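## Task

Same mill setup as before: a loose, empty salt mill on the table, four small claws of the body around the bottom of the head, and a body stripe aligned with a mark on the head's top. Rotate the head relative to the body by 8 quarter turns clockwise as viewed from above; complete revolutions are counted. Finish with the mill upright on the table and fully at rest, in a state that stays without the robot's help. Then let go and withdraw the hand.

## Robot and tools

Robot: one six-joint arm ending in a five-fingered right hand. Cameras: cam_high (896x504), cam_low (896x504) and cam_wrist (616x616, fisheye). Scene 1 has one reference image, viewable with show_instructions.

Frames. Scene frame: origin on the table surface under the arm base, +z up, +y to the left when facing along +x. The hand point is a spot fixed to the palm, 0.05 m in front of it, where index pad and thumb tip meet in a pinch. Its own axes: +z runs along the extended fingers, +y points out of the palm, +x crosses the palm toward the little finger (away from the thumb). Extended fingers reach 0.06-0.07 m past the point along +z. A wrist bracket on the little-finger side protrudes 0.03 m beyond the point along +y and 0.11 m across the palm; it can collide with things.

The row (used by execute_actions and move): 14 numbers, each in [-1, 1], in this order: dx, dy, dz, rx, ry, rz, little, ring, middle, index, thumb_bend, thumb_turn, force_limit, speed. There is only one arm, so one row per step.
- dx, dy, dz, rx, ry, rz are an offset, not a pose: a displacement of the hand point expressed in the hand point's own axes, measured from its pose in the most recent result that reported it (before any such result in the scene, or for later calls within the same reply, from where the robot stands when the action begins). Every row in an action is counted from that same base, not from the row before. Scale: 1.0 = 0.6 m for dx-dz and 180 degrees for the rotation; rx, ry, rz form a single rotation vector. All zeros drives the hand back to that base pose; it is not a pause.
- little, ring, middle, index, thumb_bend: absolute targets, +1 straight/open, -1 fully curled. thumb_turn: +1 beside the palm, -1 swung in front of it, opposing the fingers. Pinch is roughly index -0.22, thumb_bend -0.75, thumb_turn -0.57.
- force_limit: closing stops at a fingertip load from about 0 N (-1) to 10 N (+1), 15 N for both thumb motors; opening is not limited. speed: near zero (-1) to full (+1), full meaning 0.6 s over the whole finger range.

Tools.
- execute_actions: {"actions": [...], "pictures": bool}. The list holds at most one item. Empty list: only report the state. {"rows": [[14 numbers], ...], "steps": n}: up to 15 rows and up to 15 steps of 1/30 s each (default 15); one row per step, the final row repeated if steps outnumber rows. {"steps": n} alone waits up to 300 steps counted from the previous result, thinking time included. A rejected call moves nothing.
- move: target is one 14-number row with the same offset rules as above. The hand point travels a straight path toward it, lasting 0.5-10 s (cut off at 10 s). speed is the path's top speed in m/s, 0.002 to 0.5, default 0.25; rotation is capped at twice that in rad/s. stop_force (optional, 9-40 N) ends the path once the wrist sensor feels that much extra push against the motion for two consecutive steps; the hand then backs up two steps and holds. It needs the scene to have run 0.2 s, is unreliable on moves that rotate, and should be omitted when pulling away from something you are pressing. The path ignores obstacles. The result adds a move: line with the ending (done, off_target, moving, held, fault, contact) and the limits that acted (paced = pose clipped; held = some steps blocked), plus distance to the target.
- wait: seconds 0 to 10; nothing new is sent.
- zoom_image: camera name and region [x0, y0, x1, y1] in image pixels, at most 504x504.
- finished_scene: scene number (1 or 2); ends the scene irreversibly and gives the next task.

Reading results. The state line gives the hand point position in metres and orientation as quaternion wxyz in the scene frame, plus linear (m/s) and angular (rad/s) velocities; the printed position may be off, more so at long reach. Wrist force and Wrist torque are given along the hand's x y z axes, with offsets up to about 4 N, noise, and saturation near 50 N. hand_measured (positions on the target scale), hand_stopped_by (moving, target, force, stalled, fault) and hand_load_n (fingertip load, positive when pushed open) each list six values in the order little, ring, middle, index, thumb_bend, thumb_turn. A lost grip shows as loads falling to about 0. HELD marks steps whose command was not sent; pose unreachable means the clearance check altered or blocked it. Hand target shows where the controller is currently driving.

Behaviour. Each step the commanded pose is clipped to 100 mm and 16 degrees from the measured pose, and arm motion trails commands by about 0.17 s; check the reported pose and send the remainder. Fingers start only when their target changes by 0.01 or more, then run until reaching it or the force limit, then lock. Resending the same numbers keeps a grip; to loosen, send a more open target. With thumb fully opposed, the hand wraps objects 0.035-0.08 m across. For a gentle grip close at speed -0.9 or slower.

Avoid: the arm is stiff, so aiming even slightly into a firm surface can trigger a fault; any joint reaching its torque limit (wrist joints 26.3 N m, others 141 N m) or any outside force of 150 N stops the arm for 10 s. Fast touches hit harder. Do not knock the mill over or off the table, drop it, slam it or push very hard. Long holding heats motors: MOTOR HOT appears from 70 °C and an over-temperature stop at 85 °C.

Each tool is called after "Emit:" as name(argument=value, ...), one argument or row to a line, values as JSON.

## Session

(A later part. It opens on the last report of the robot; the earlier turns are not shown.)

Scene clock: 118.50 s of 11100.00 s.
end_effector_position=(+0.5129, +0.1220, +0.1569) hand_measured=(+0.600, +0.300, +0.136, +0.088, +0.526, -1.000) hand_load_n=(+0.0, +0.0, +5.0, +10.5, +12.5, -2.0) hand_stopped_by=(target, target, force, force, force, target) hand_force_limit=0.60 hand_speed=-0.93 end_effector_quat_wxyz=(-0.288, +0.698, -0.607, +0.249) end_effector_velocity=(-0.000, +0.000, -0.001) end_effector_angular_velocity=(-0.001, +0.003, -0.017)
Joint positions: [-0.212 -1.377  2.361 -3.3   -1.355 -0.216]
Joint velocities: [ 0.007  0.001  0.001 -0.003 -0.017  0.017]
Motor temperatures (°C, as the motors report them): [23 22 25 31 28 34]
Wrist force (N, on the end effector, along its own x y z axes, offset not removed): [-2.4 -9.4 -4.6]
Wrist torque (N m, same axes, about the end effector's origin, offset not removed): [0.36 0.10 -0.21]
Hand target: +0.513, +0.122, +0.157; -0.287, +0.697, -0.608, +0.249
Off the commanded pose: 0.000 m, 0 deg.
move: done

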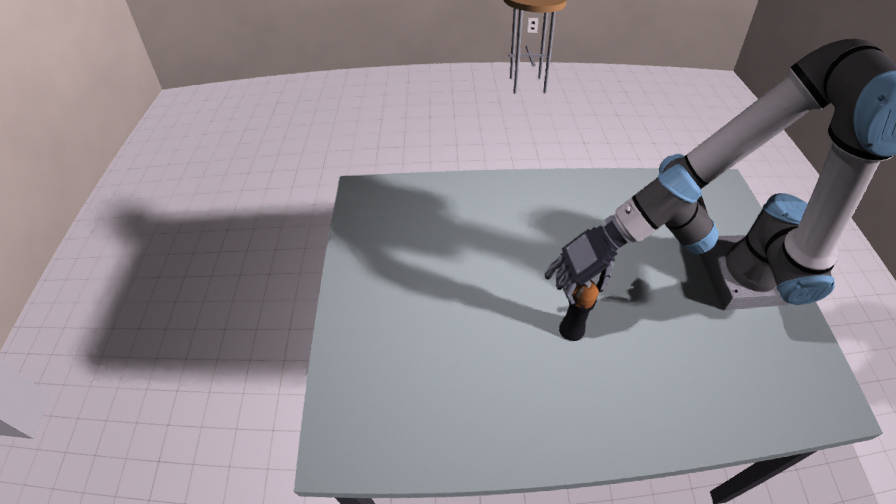

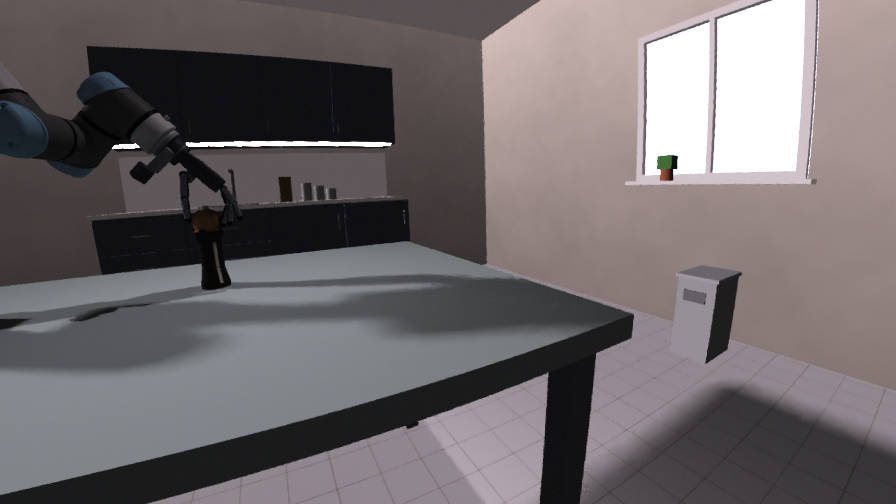

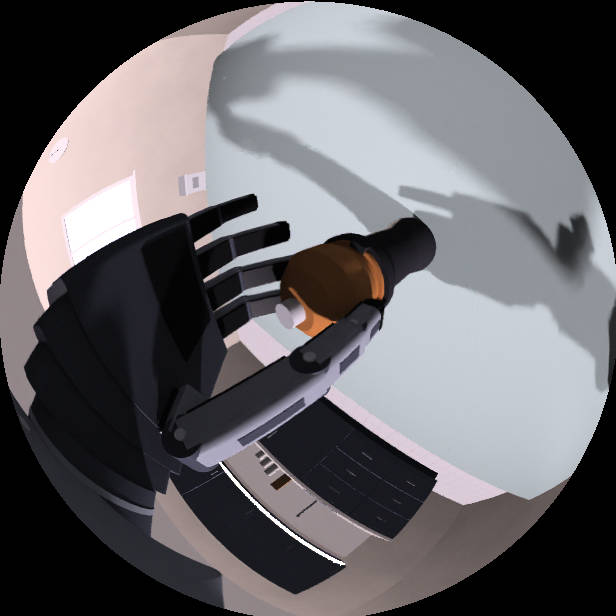

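Emit:
move(
  target=[0.0115,-0.0068,0.0074,0,0.1173,0.1183,0.6,0.3,-0.3,-0.3,-0.6,-1,0.6,-0.93],
  speed=0.25,
)

Emit:
move(
  target=[0.012,-0.0048,0.0054,0,0.1173,0.1183,0.6,0.3,-0.3,-0.3,-0.6,-1,0.6,-0.93],
  speed=0.25,
)

Emit:
move(
  target=[0.012,-0.0048,0.0054,0,0.1173,0.1183,0.6,0.3,-0.3,-0.3,-0.6,-1,0.6,-0.93],
  speed=0.25,
)

Emit:
move(
  target=[0.012,-0.0048,0.0054,0,0.1173,0.1183,0.6,0.3,-0.3,-0.3,-0.6,-1,0.6,-0.93],
  speed=0.25,
)

Scene clock: 122.53 s of 11100.00 s.
end_effector_position=(+0.5198, +0.1160, +0.1567) hand_measured=(+0.600, +0.300, +0.134, +0.088, +0.526, -1.000) hand_load_n=(+0.0, +0.0, +2.5, +8.5, +14.0, -1.5) hand_stopped_by=(target, target, force, force, force, target) hand_force_limit=0.60 hand_speed=-0.93 end_effector_quat_wxyz=(+0.213, -0.518, +0.766, -0.314) end_effector_velocity=(+0.000, +0.000, +0.000) end_effector_angular_velocity=(-0.000, +0.001, -0.014)
Joint positions: [-0.044 -1.352  2.32  -3.268 -1.834  0.286]
Joint velocities: [ 0.006  0.    -0.004  0.009 -0.014  0.015]
Motor temperatures (°C, as the motors report them): [23 22 25 31 28 34]
Wrist force (N, on the end effector, along its own x y z axes, offset not removed): [-3.8 -3.0 -8.3]
Wrist torque (N m, same axes, about the end effector's origin, offset not removed): [0.44 0.15 -0.10]
Hand target: +0.520, +0.116, +0.157; +0.213, -0.517, +0.767, -0.314
Off the commanded pose: 0.000 m, 0 deg.
move: done

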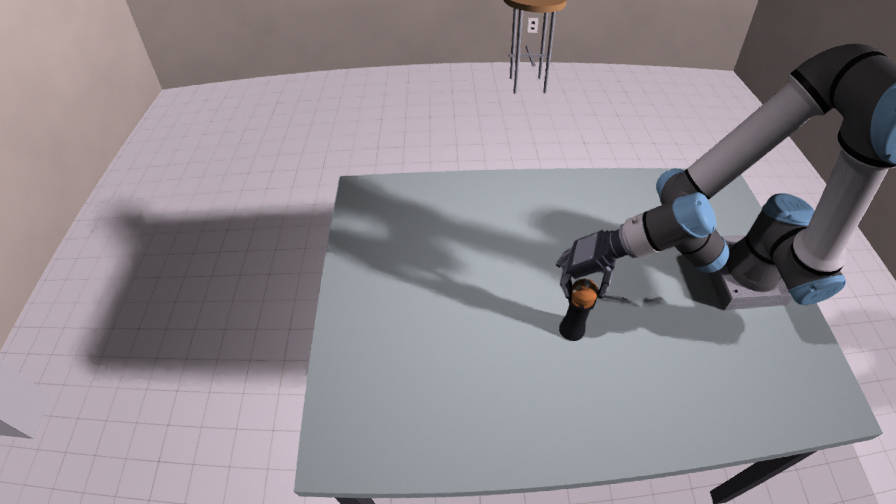

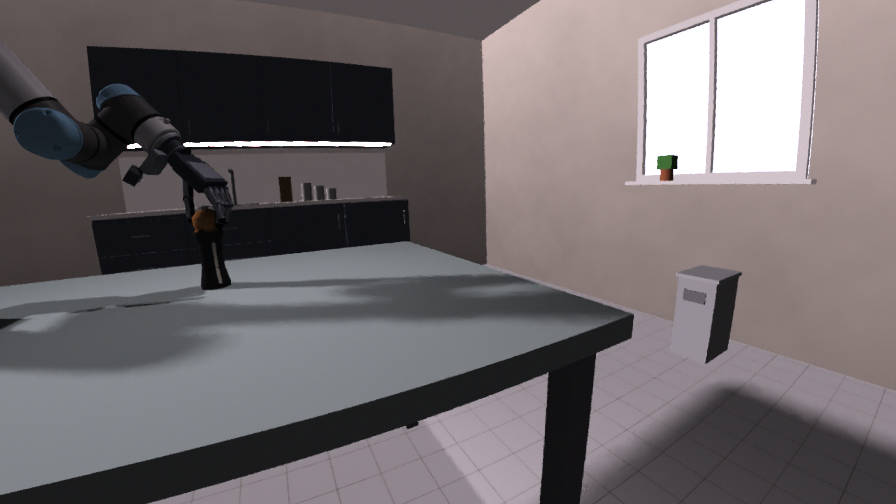

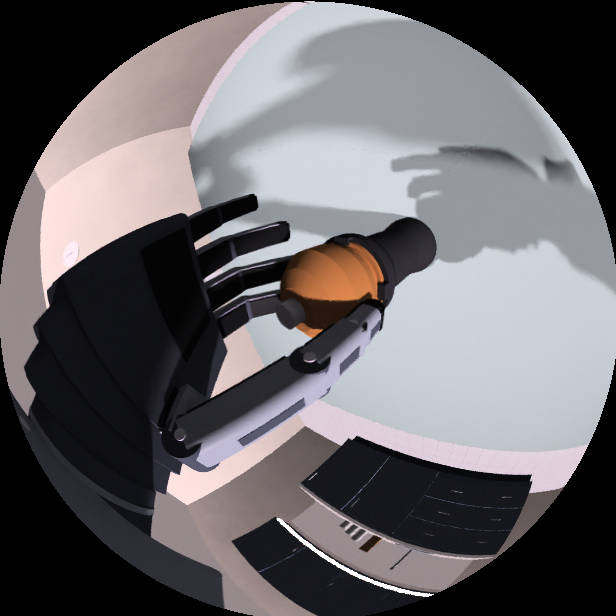

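Scene clock: 124.17 s of 11100.00 s.
end_effector_position=(+0.5211, +0.1078, +0.1566) hand_measured=(+0.600, +0.300, +0.134, +0.088, +0.526, -1.000) hand_load_n=(+0.0, +0.0, +4.0, +10.0, +12.0, -3.0) hand_stopped_by=(target, target, force, force, force, target) hand_force_limit=0.60 hand_speed=-0.93 end_effector_quat_wxyz=(+0.125, -0.303, +0.874, -0.359) end_effector_velocity=(+0.000, +0.000, -0.000) end_effector_angular_velocity=(+0.001, +0.005, -0.016)
Joint positions: [ 0.087 -1.341  2.209 -2.892 -2.215  0.882]
Joint velocities: [ 0.003  0.    -0.009  0.027 -0.007  0.022]
Motor temperatures (°C, as the motors report them): [23 22 25 31 28 34]
Wrist force (N, on the end effector, along its own x y z axes, offset not removed): [0.0 -6.4 -3.5]
Wrist torque (N m, same axes, about the end effector's origin, offset not removed): [0.48 -0.03 -0.20]
Hand target: +0.521, +0.108, +0.157; +0.124, -0.302, +0.874, -0.359
Off the commanded pose: 0.000 m, 0 deg.
move: done

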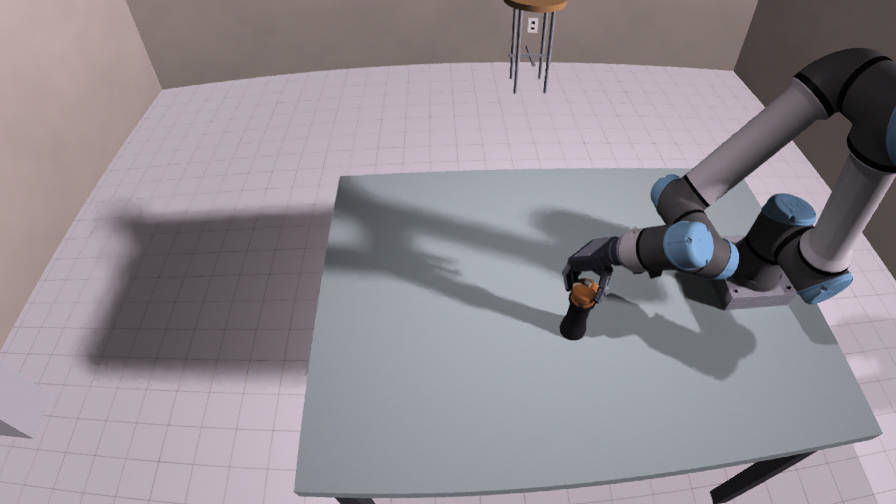

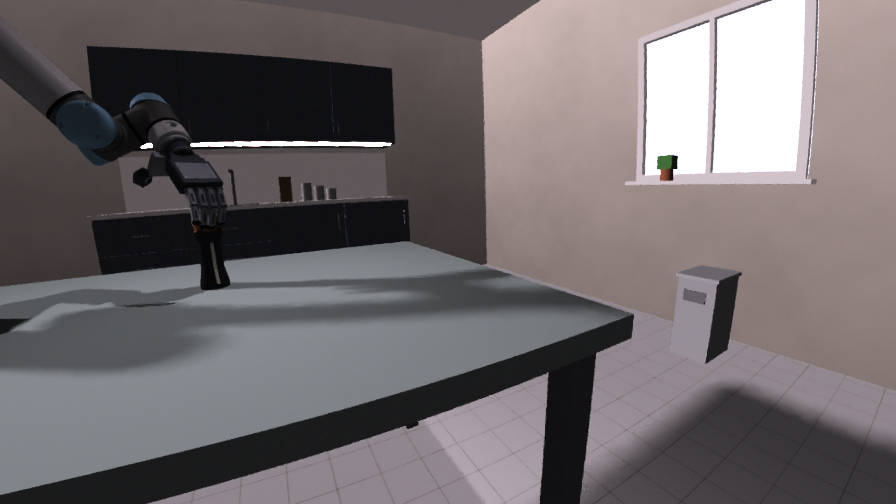

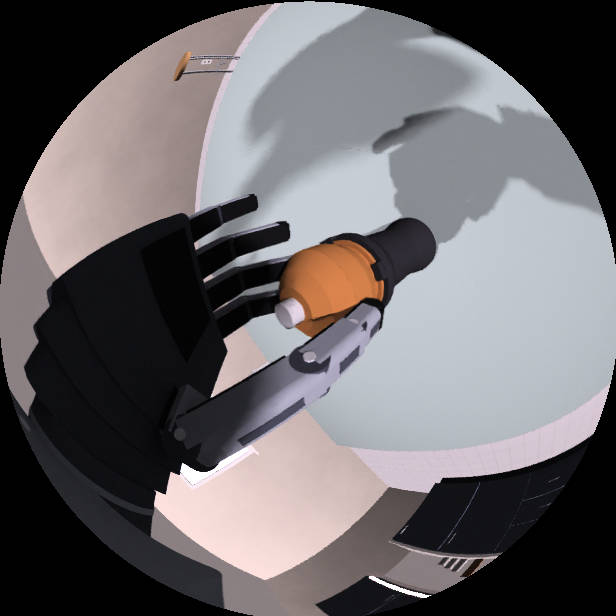

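Scene clock: 125.83 s of 11100.00 s.
end_effector_position=(+0.5182, +0.0999, +0.1564) hand_measured=(+0.600, +0.300, +0.134, +0.088, +0.526, -1.000) hand_load_n=(+0.0, +0.0, +3.5, +10.5, +12.0, -1.5) hand_stopped_by=(target, target, force, force, force, target) hand_force_limit=0.60 hand_speed=-0.93 end_effector_quat_wxyz=(+0.028, -0.068, +0.923, -0.379) end_effector_velocity=(+0.000, +0.001, -0.000) end_effector_angular_velocity=(+0.001, +0.002, -0.016)
Joint positions: [ 0.139 -1.325  2.015 -2.211 -2.343  1.627]
Joint velocities: [ 0.001  0.003 -0.011  0.027  0.002  0.025]
Motor temperatures (°C, as the motors report them): [23 22 25 31 28 34]
Wrist force (N, on the end effector, along its own x y z axes, offset not removed): [-3.3 -8.0 -4.0]
Wrist torque (N m, same axes, about the end effector's origin, offset not removed): [0.34 0.10 -0.20]
Hand target: +0.518, +0.100, +0.156; +0.027, -0.067, +0.923, -0.379
Off the commanded pose: 0.000 m, 0 deg.
move: done

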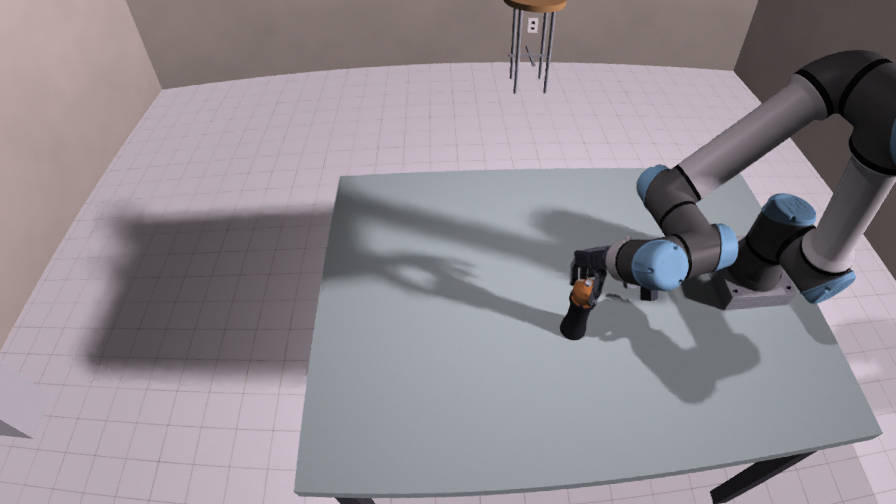

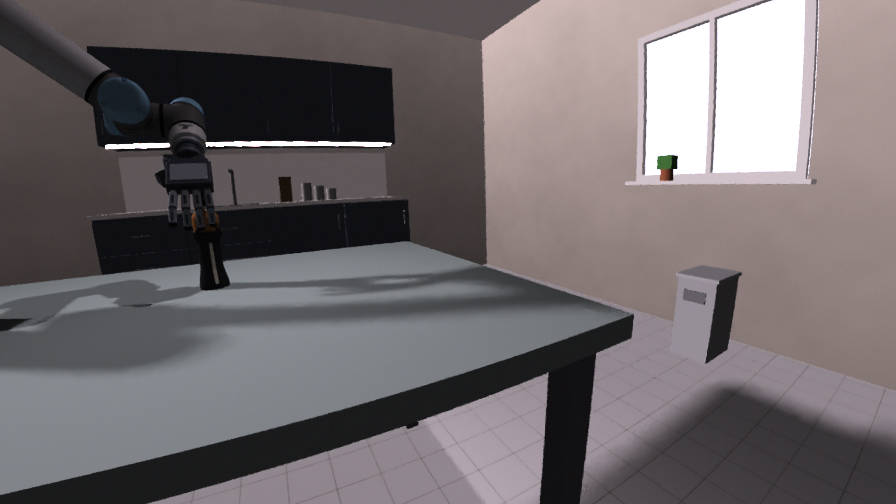

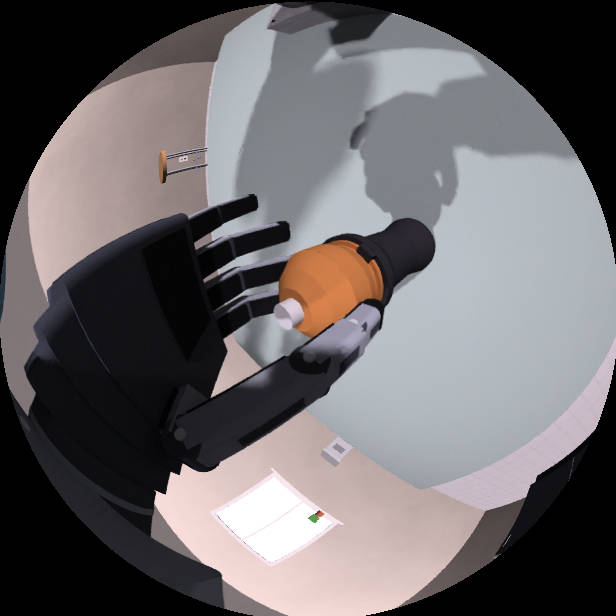

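Scene clock: 127.47 s of 11100.00 s.
end_effector_position=(+0.5117, +0.0946, +0.1561) hand_measured=(+0.600, +0.300, +0.134, +0.088, +0.526, -1.000) hand_load_n=(+0.0, +0.0, +3.0, +9.5, +12.0, -4.0) hand_stopped_by=(target, target, force, force, force, target) hand_force_limit=0.60 hand_speed=-0.93 end_effector_quat_wxyz=(-0.071, +0.172, +0.909, -0.373) end_effector_velocity=(+0.000, +0.000, -0.000) end_effector_angular_velocity=(-0.001, +0.002, -0.015)
Joint positions: [ 0.123 -1.236  1.767 -1.62  -2.209  2.272]
Joint velocities: [-0.     0.006 -0.01   0.016  0.006  0.017]
Motor temperatures (°C, as the motors report them): [23 22 25 31 28 34]
Wrist force (N, on the end effector, along its own x y z axes, offset not removed): [-0.3 -7.2 -4.5]
Wrist torque (N m, same axes, about the end effector's origin, offset not removed): [0.19 0.16 -0.29]
Hand target: +0.512, +0.095, +0.156; -0.071, +0.172, +0.909, -0.373
Off the commanded pose: 0.000 m, 0 deg.
move: done

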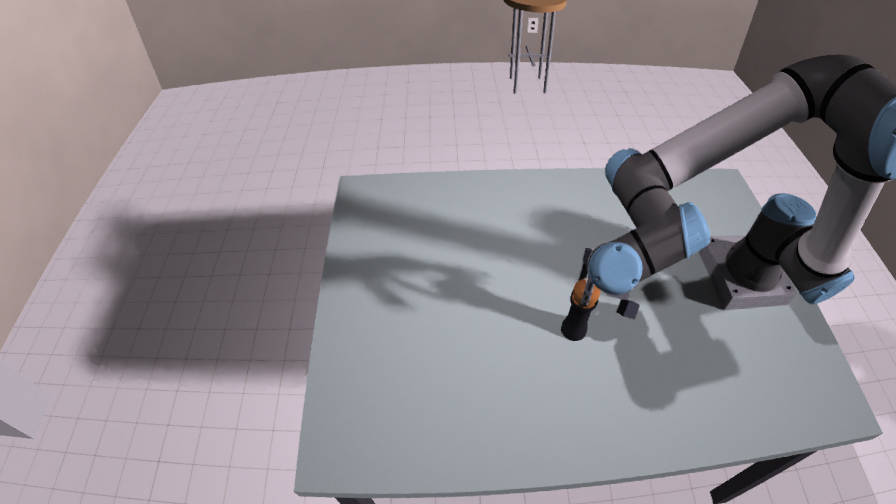

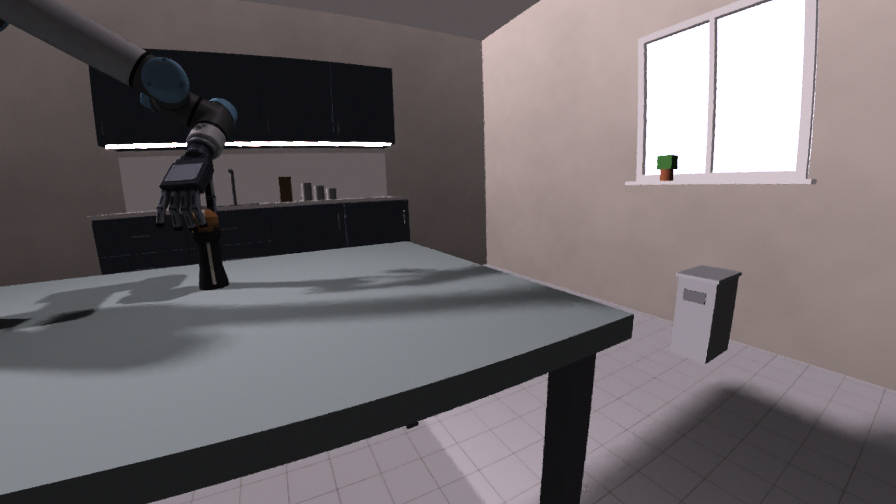

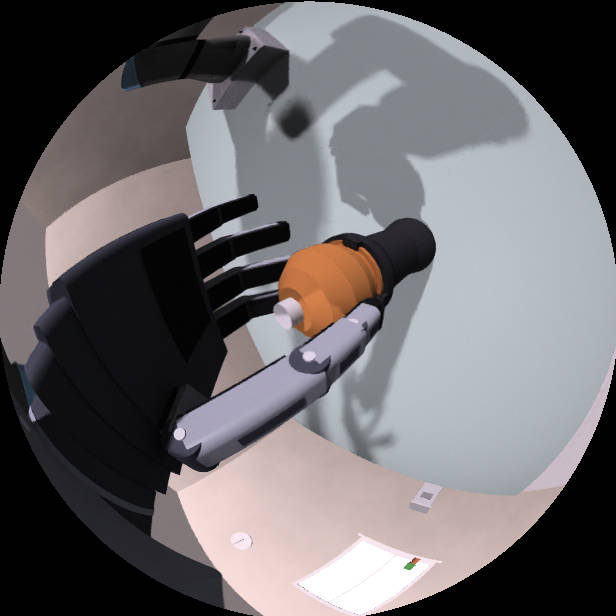

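Emit:
move(
  target=[0,-0.001,-0.001,0,0,0,0.7,0.5,0.45,0.45,1,-1,0.6,-0.6],
  speed=0.01,
)

Emit:
move(
  target=[-0.003,0.0175,-0.0295,0,-0.312,-0.3164,0.7,0.5,0.45,0.45,1,-1,0.6,-0.6],
  speed=0.45,
)

Emit:
move(
  target=[-0.003,0.0235,-0.0235,0,-0.312,-0.3164,0.7,0.5,0.45,0.45,1,-1,0.6,-0.6],
  speed=0.45,
)

Emit:
move(
  target=[-0.003,0.0235,-0.0235,0,-0.312,-0.3164,0.7,0.5,0.45,0.45,1,-1,0.6,-0.6],
  speed=0.45,
)

Scene clock: 132.67 s of 11100.00 s.
end_effector_position=(+0.5117, +0.0946, +0.1570) hand_measured=(+0.700, +0.500, +0.450, +0.450, +1.000, -1.000) hand_load_n=(+0.0, +0.0, +0.0, +0.0, +0.0, +0.0) hand_stopped_by=(target, target, target, target, target, target) hand_force_limit=0.60 hand_speed=-0.60 end_effector_quat_wxyz=(-0.071, +0.172, +0.909, -0.373) end_effector_velocity=(-0.001, +0.000, -0.001) end_effector_angular_velocity=(-0.000, +0.002, +0.001)
Joint positions: [ 0.123 -1.237  1.766 -1.618 -2.209  2.272]
Joint velocities: [ 0.001  0.     0.001  0.001  0.    -0.   ]
Motor temperatures (°C, as the motors report them): [23 22 25 31 28 34]
Wrist force (N, on the end effector, along its own x y z axes, offset not removed): [-1.5 2.4 2.0]
Wrist torque (N m, same axes, about the end effector's origin, offset not removed): [0.21 0.04 -0.13]
Hand target: +0.512, +0.095, +0.157; -0.071, +0.172, +0.909, -0.373
Off the commanded pose: 0.000 m, 0 deg.
After step 90, 0.77 s passed at rest.
move: done

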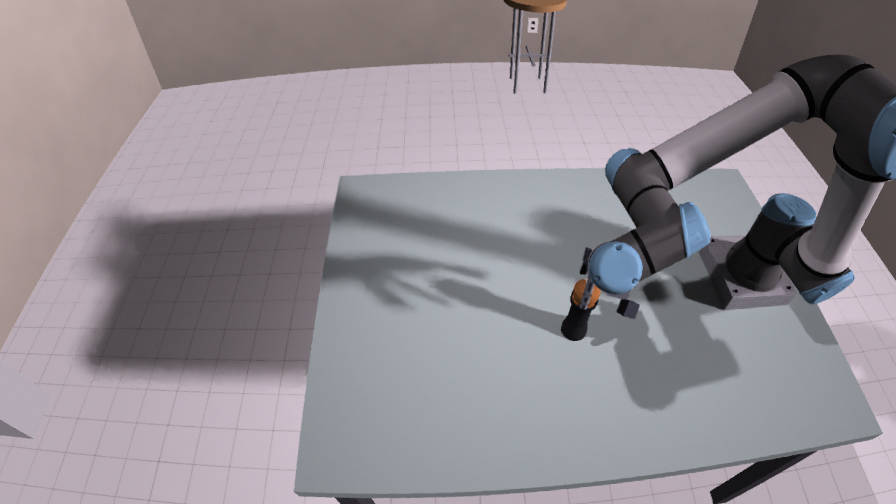

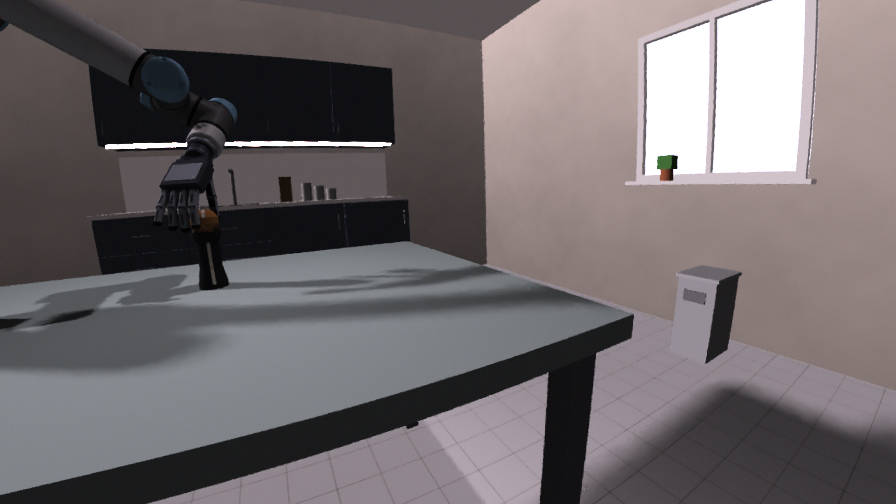

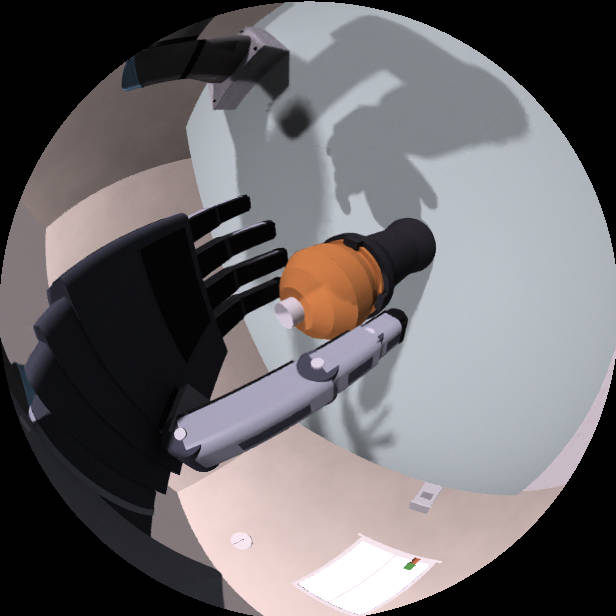

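Scene clock: 134.97 s of 11100.00 s.
end_effector_position=(+0.5206, +0.1123, +0.1621) hand_measured=(+0.700, +0.500, +0.450, +0.450, +1.000, -1.000) hand_load_n=(+0.0, +0.0, +0.0, +0.0, +0.0, +0.0) hand_stopped_by=(target, target, target, target, target, target) hand_force_limit=0.60 hand_speed=-0.60 end_effector_quat_wxyz=(+0.184, -0.452, +0.808, -0.331) end_effector_velocity=(+0.000, +0.000, -0.000) end_effector_angular_velocity=(+0.005, -0.003, +0.015)
Joint positions: [ 0.004 -1.36   2.286 -3.165 -1.978  0.46 ]
Joint velocities: [-0.007 -0.     0.005 -0.015  0.018 -0.015]
Motor temperatures (°C, as the motors report them): [23 22 25 31 28 34]
Wrist force (N, on the end effector, along its own x y z axes, offset not removed): [-1.7 2.4 2.4]
Wrist torque (N m, same axes, about the end effector's origin, offset not removed): [0.26 0.03 -0.11]
Hand target: +0.521, +0.112, +0.162; +0.185, -0.452, +0.807, -0.331
Off the commanded pose: 0.000 m, 0 deg.
move: done

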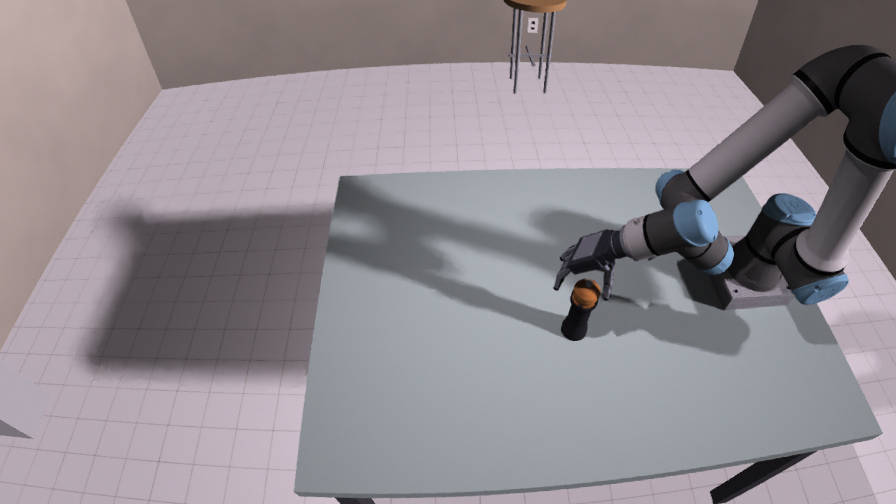

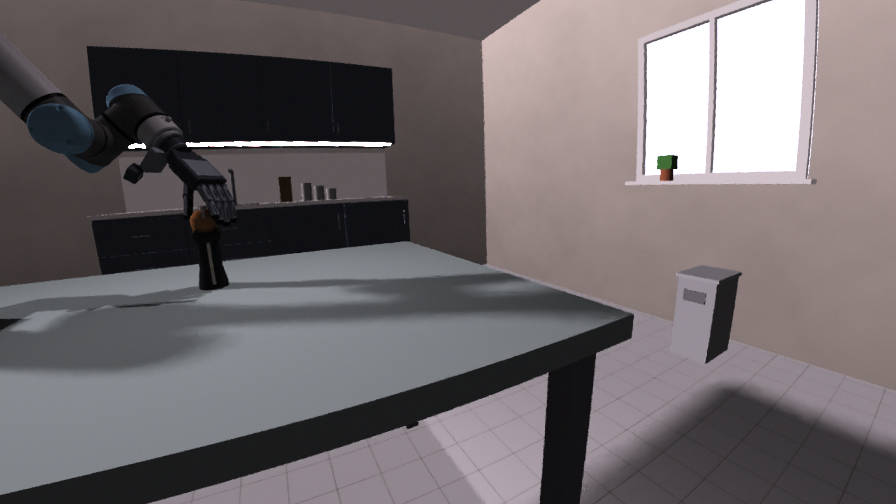

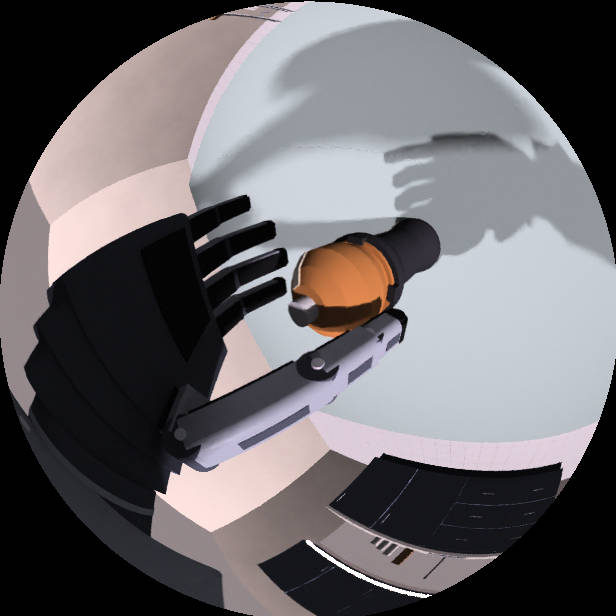

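Scene clock: 137.27 s of 11100.00 s.
end_effector_position=(+0.5046, +0.1244, +0.1621) hand_measured=(+0.700, +0.500, +0.450, +0.450, +1.000, -1.000) hand_load_n=(+0.0, +0.0, +0.0, +0.0, +0.0, +0.0) hand_stopped_by=(target, target, target, target, target, target) hand_force_limit=0.60 hand_speed=-0.60 end_effector_quat_wxyz=(-0.354, +0.865, -0.329, +0.135) end_effector_velocity=(-0.001, -0.000, -0.001) end_effector_angular_velocity=(-0.001, +0.007, +0.014)
Joint positions: [-0.347 -1.407  2.252 -2.794 -0.878 -0.999]
Joint velocities: [-0.     0.001 -0.007  0.024  0.003 -0.018]
Motor temperatures (°C, as the motors report them): [23 22 25 31 28 34]
Wrist force (N, on the end effector, along its own x y z axes, offset not removed): [-1.3 3.3 2.5]
Wrist torque (N m, same axes, about the end effector's origin, offset not removed): [0.39 0.05 -0.01]
Hand target: +0.505, +0.124, +0.162; -0.354, +0.865, -0.329, +0.134
Off the commanded pose: 0.000 m, 0 deg.
move: done

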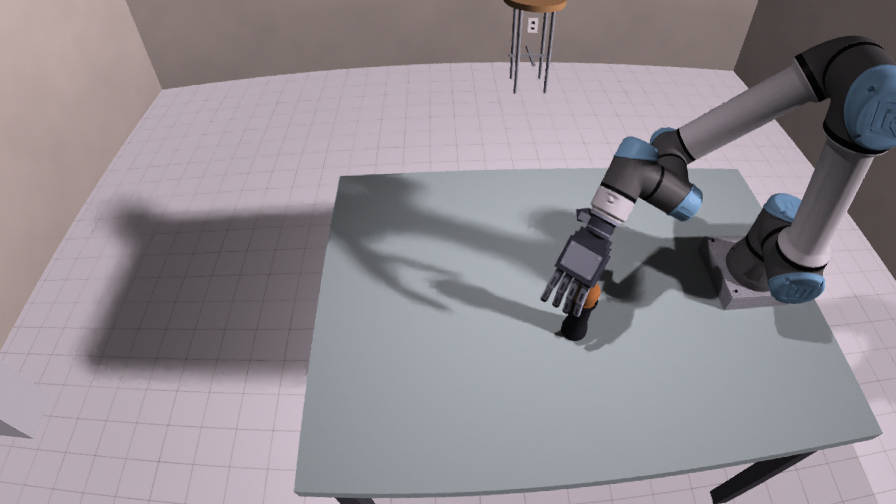

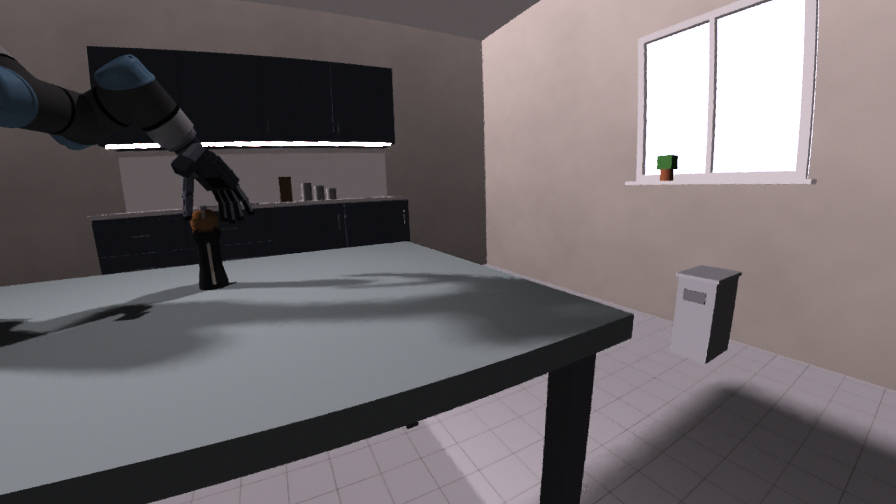

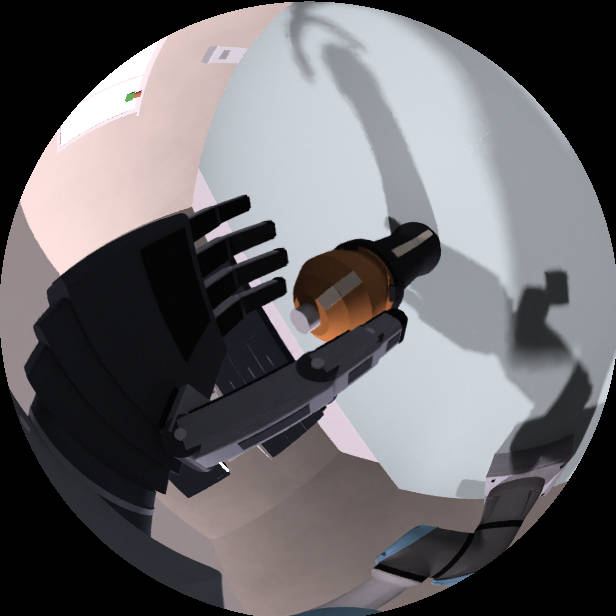

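Scene clock: 139.50 s of 11100.00 s.
end_effector_position=(+0.4899, +0.1107, +0.1624) hand_measured=(+0.700, +0.500, +0.450, +0.450, +1.000, -1.000) hand_load_n=(+0.0, +0.0, +0.0, +0.0, +0.0, +0.0) hand_stopped_by=(target, target, target, target, target, target) hand_force_limit=0.60 hand_speed=-0.60 end_effector_quat_wxyz=(-0.358, +0.874, +0.303, -0.124) end_effector_velocity=(-0.000, -0.000, -0.000) end_effector_angular_velocity=(+0.002, +0.004, +0.018)
Joint positions: [-0.233 -1.199  1.659 -1.381 -1.088 -2.585]
Joint velocities: [ 0.003  0.006 -0.008  0.013 -0.008 -0.014]
Motor temperatures (°C, as the motors report them): [23 22 25 31 28 34]
Wrist force (N, on the end effector, along its own x y z axes, offset not removed): [-1.7 2.0 1.6]
Wrist torque (N m, same axes, about the end effector's origin, offset not removed): [0.19 0.16 -0.10]
Hand target: +0.490, +0.111, +0.162; -0.358, +0.874, +0.304, -0.125
Off the commanded pose: 0.000 m, 0 deg.
move: done

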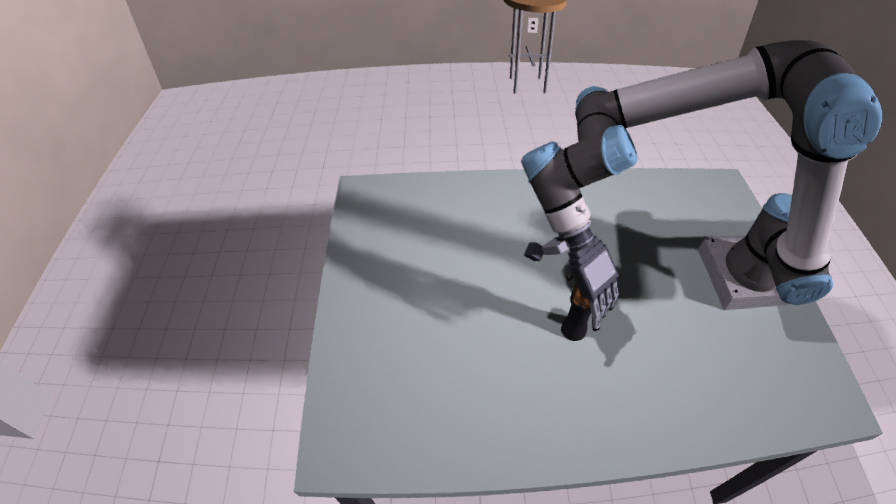

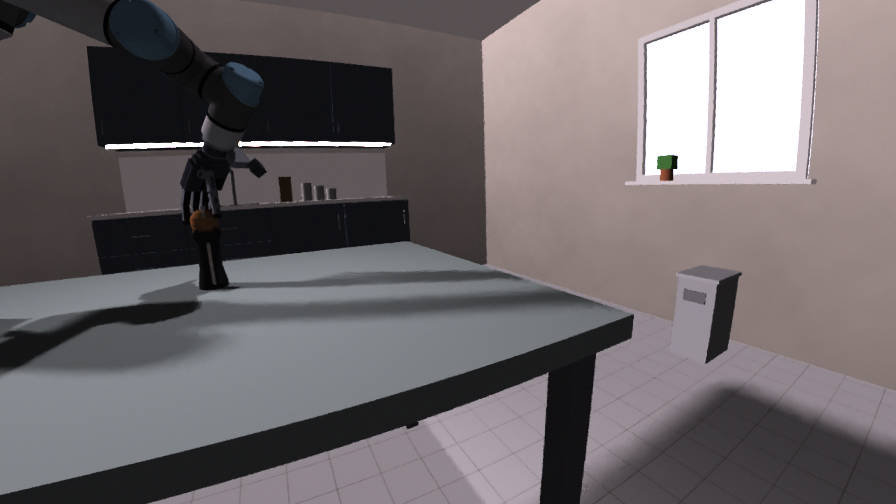

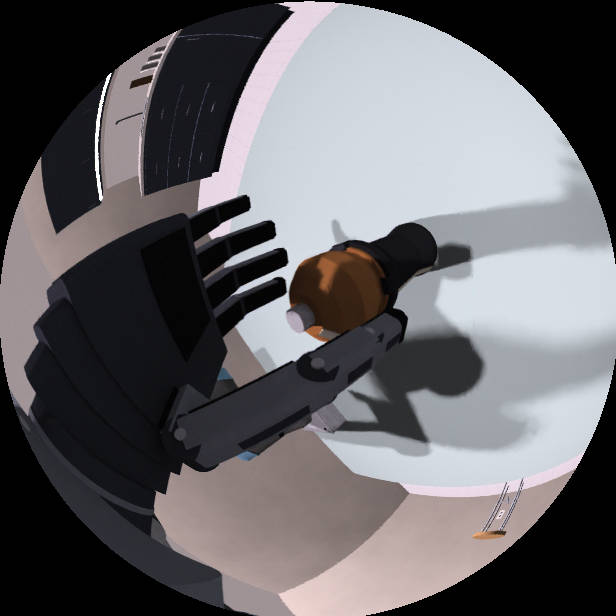

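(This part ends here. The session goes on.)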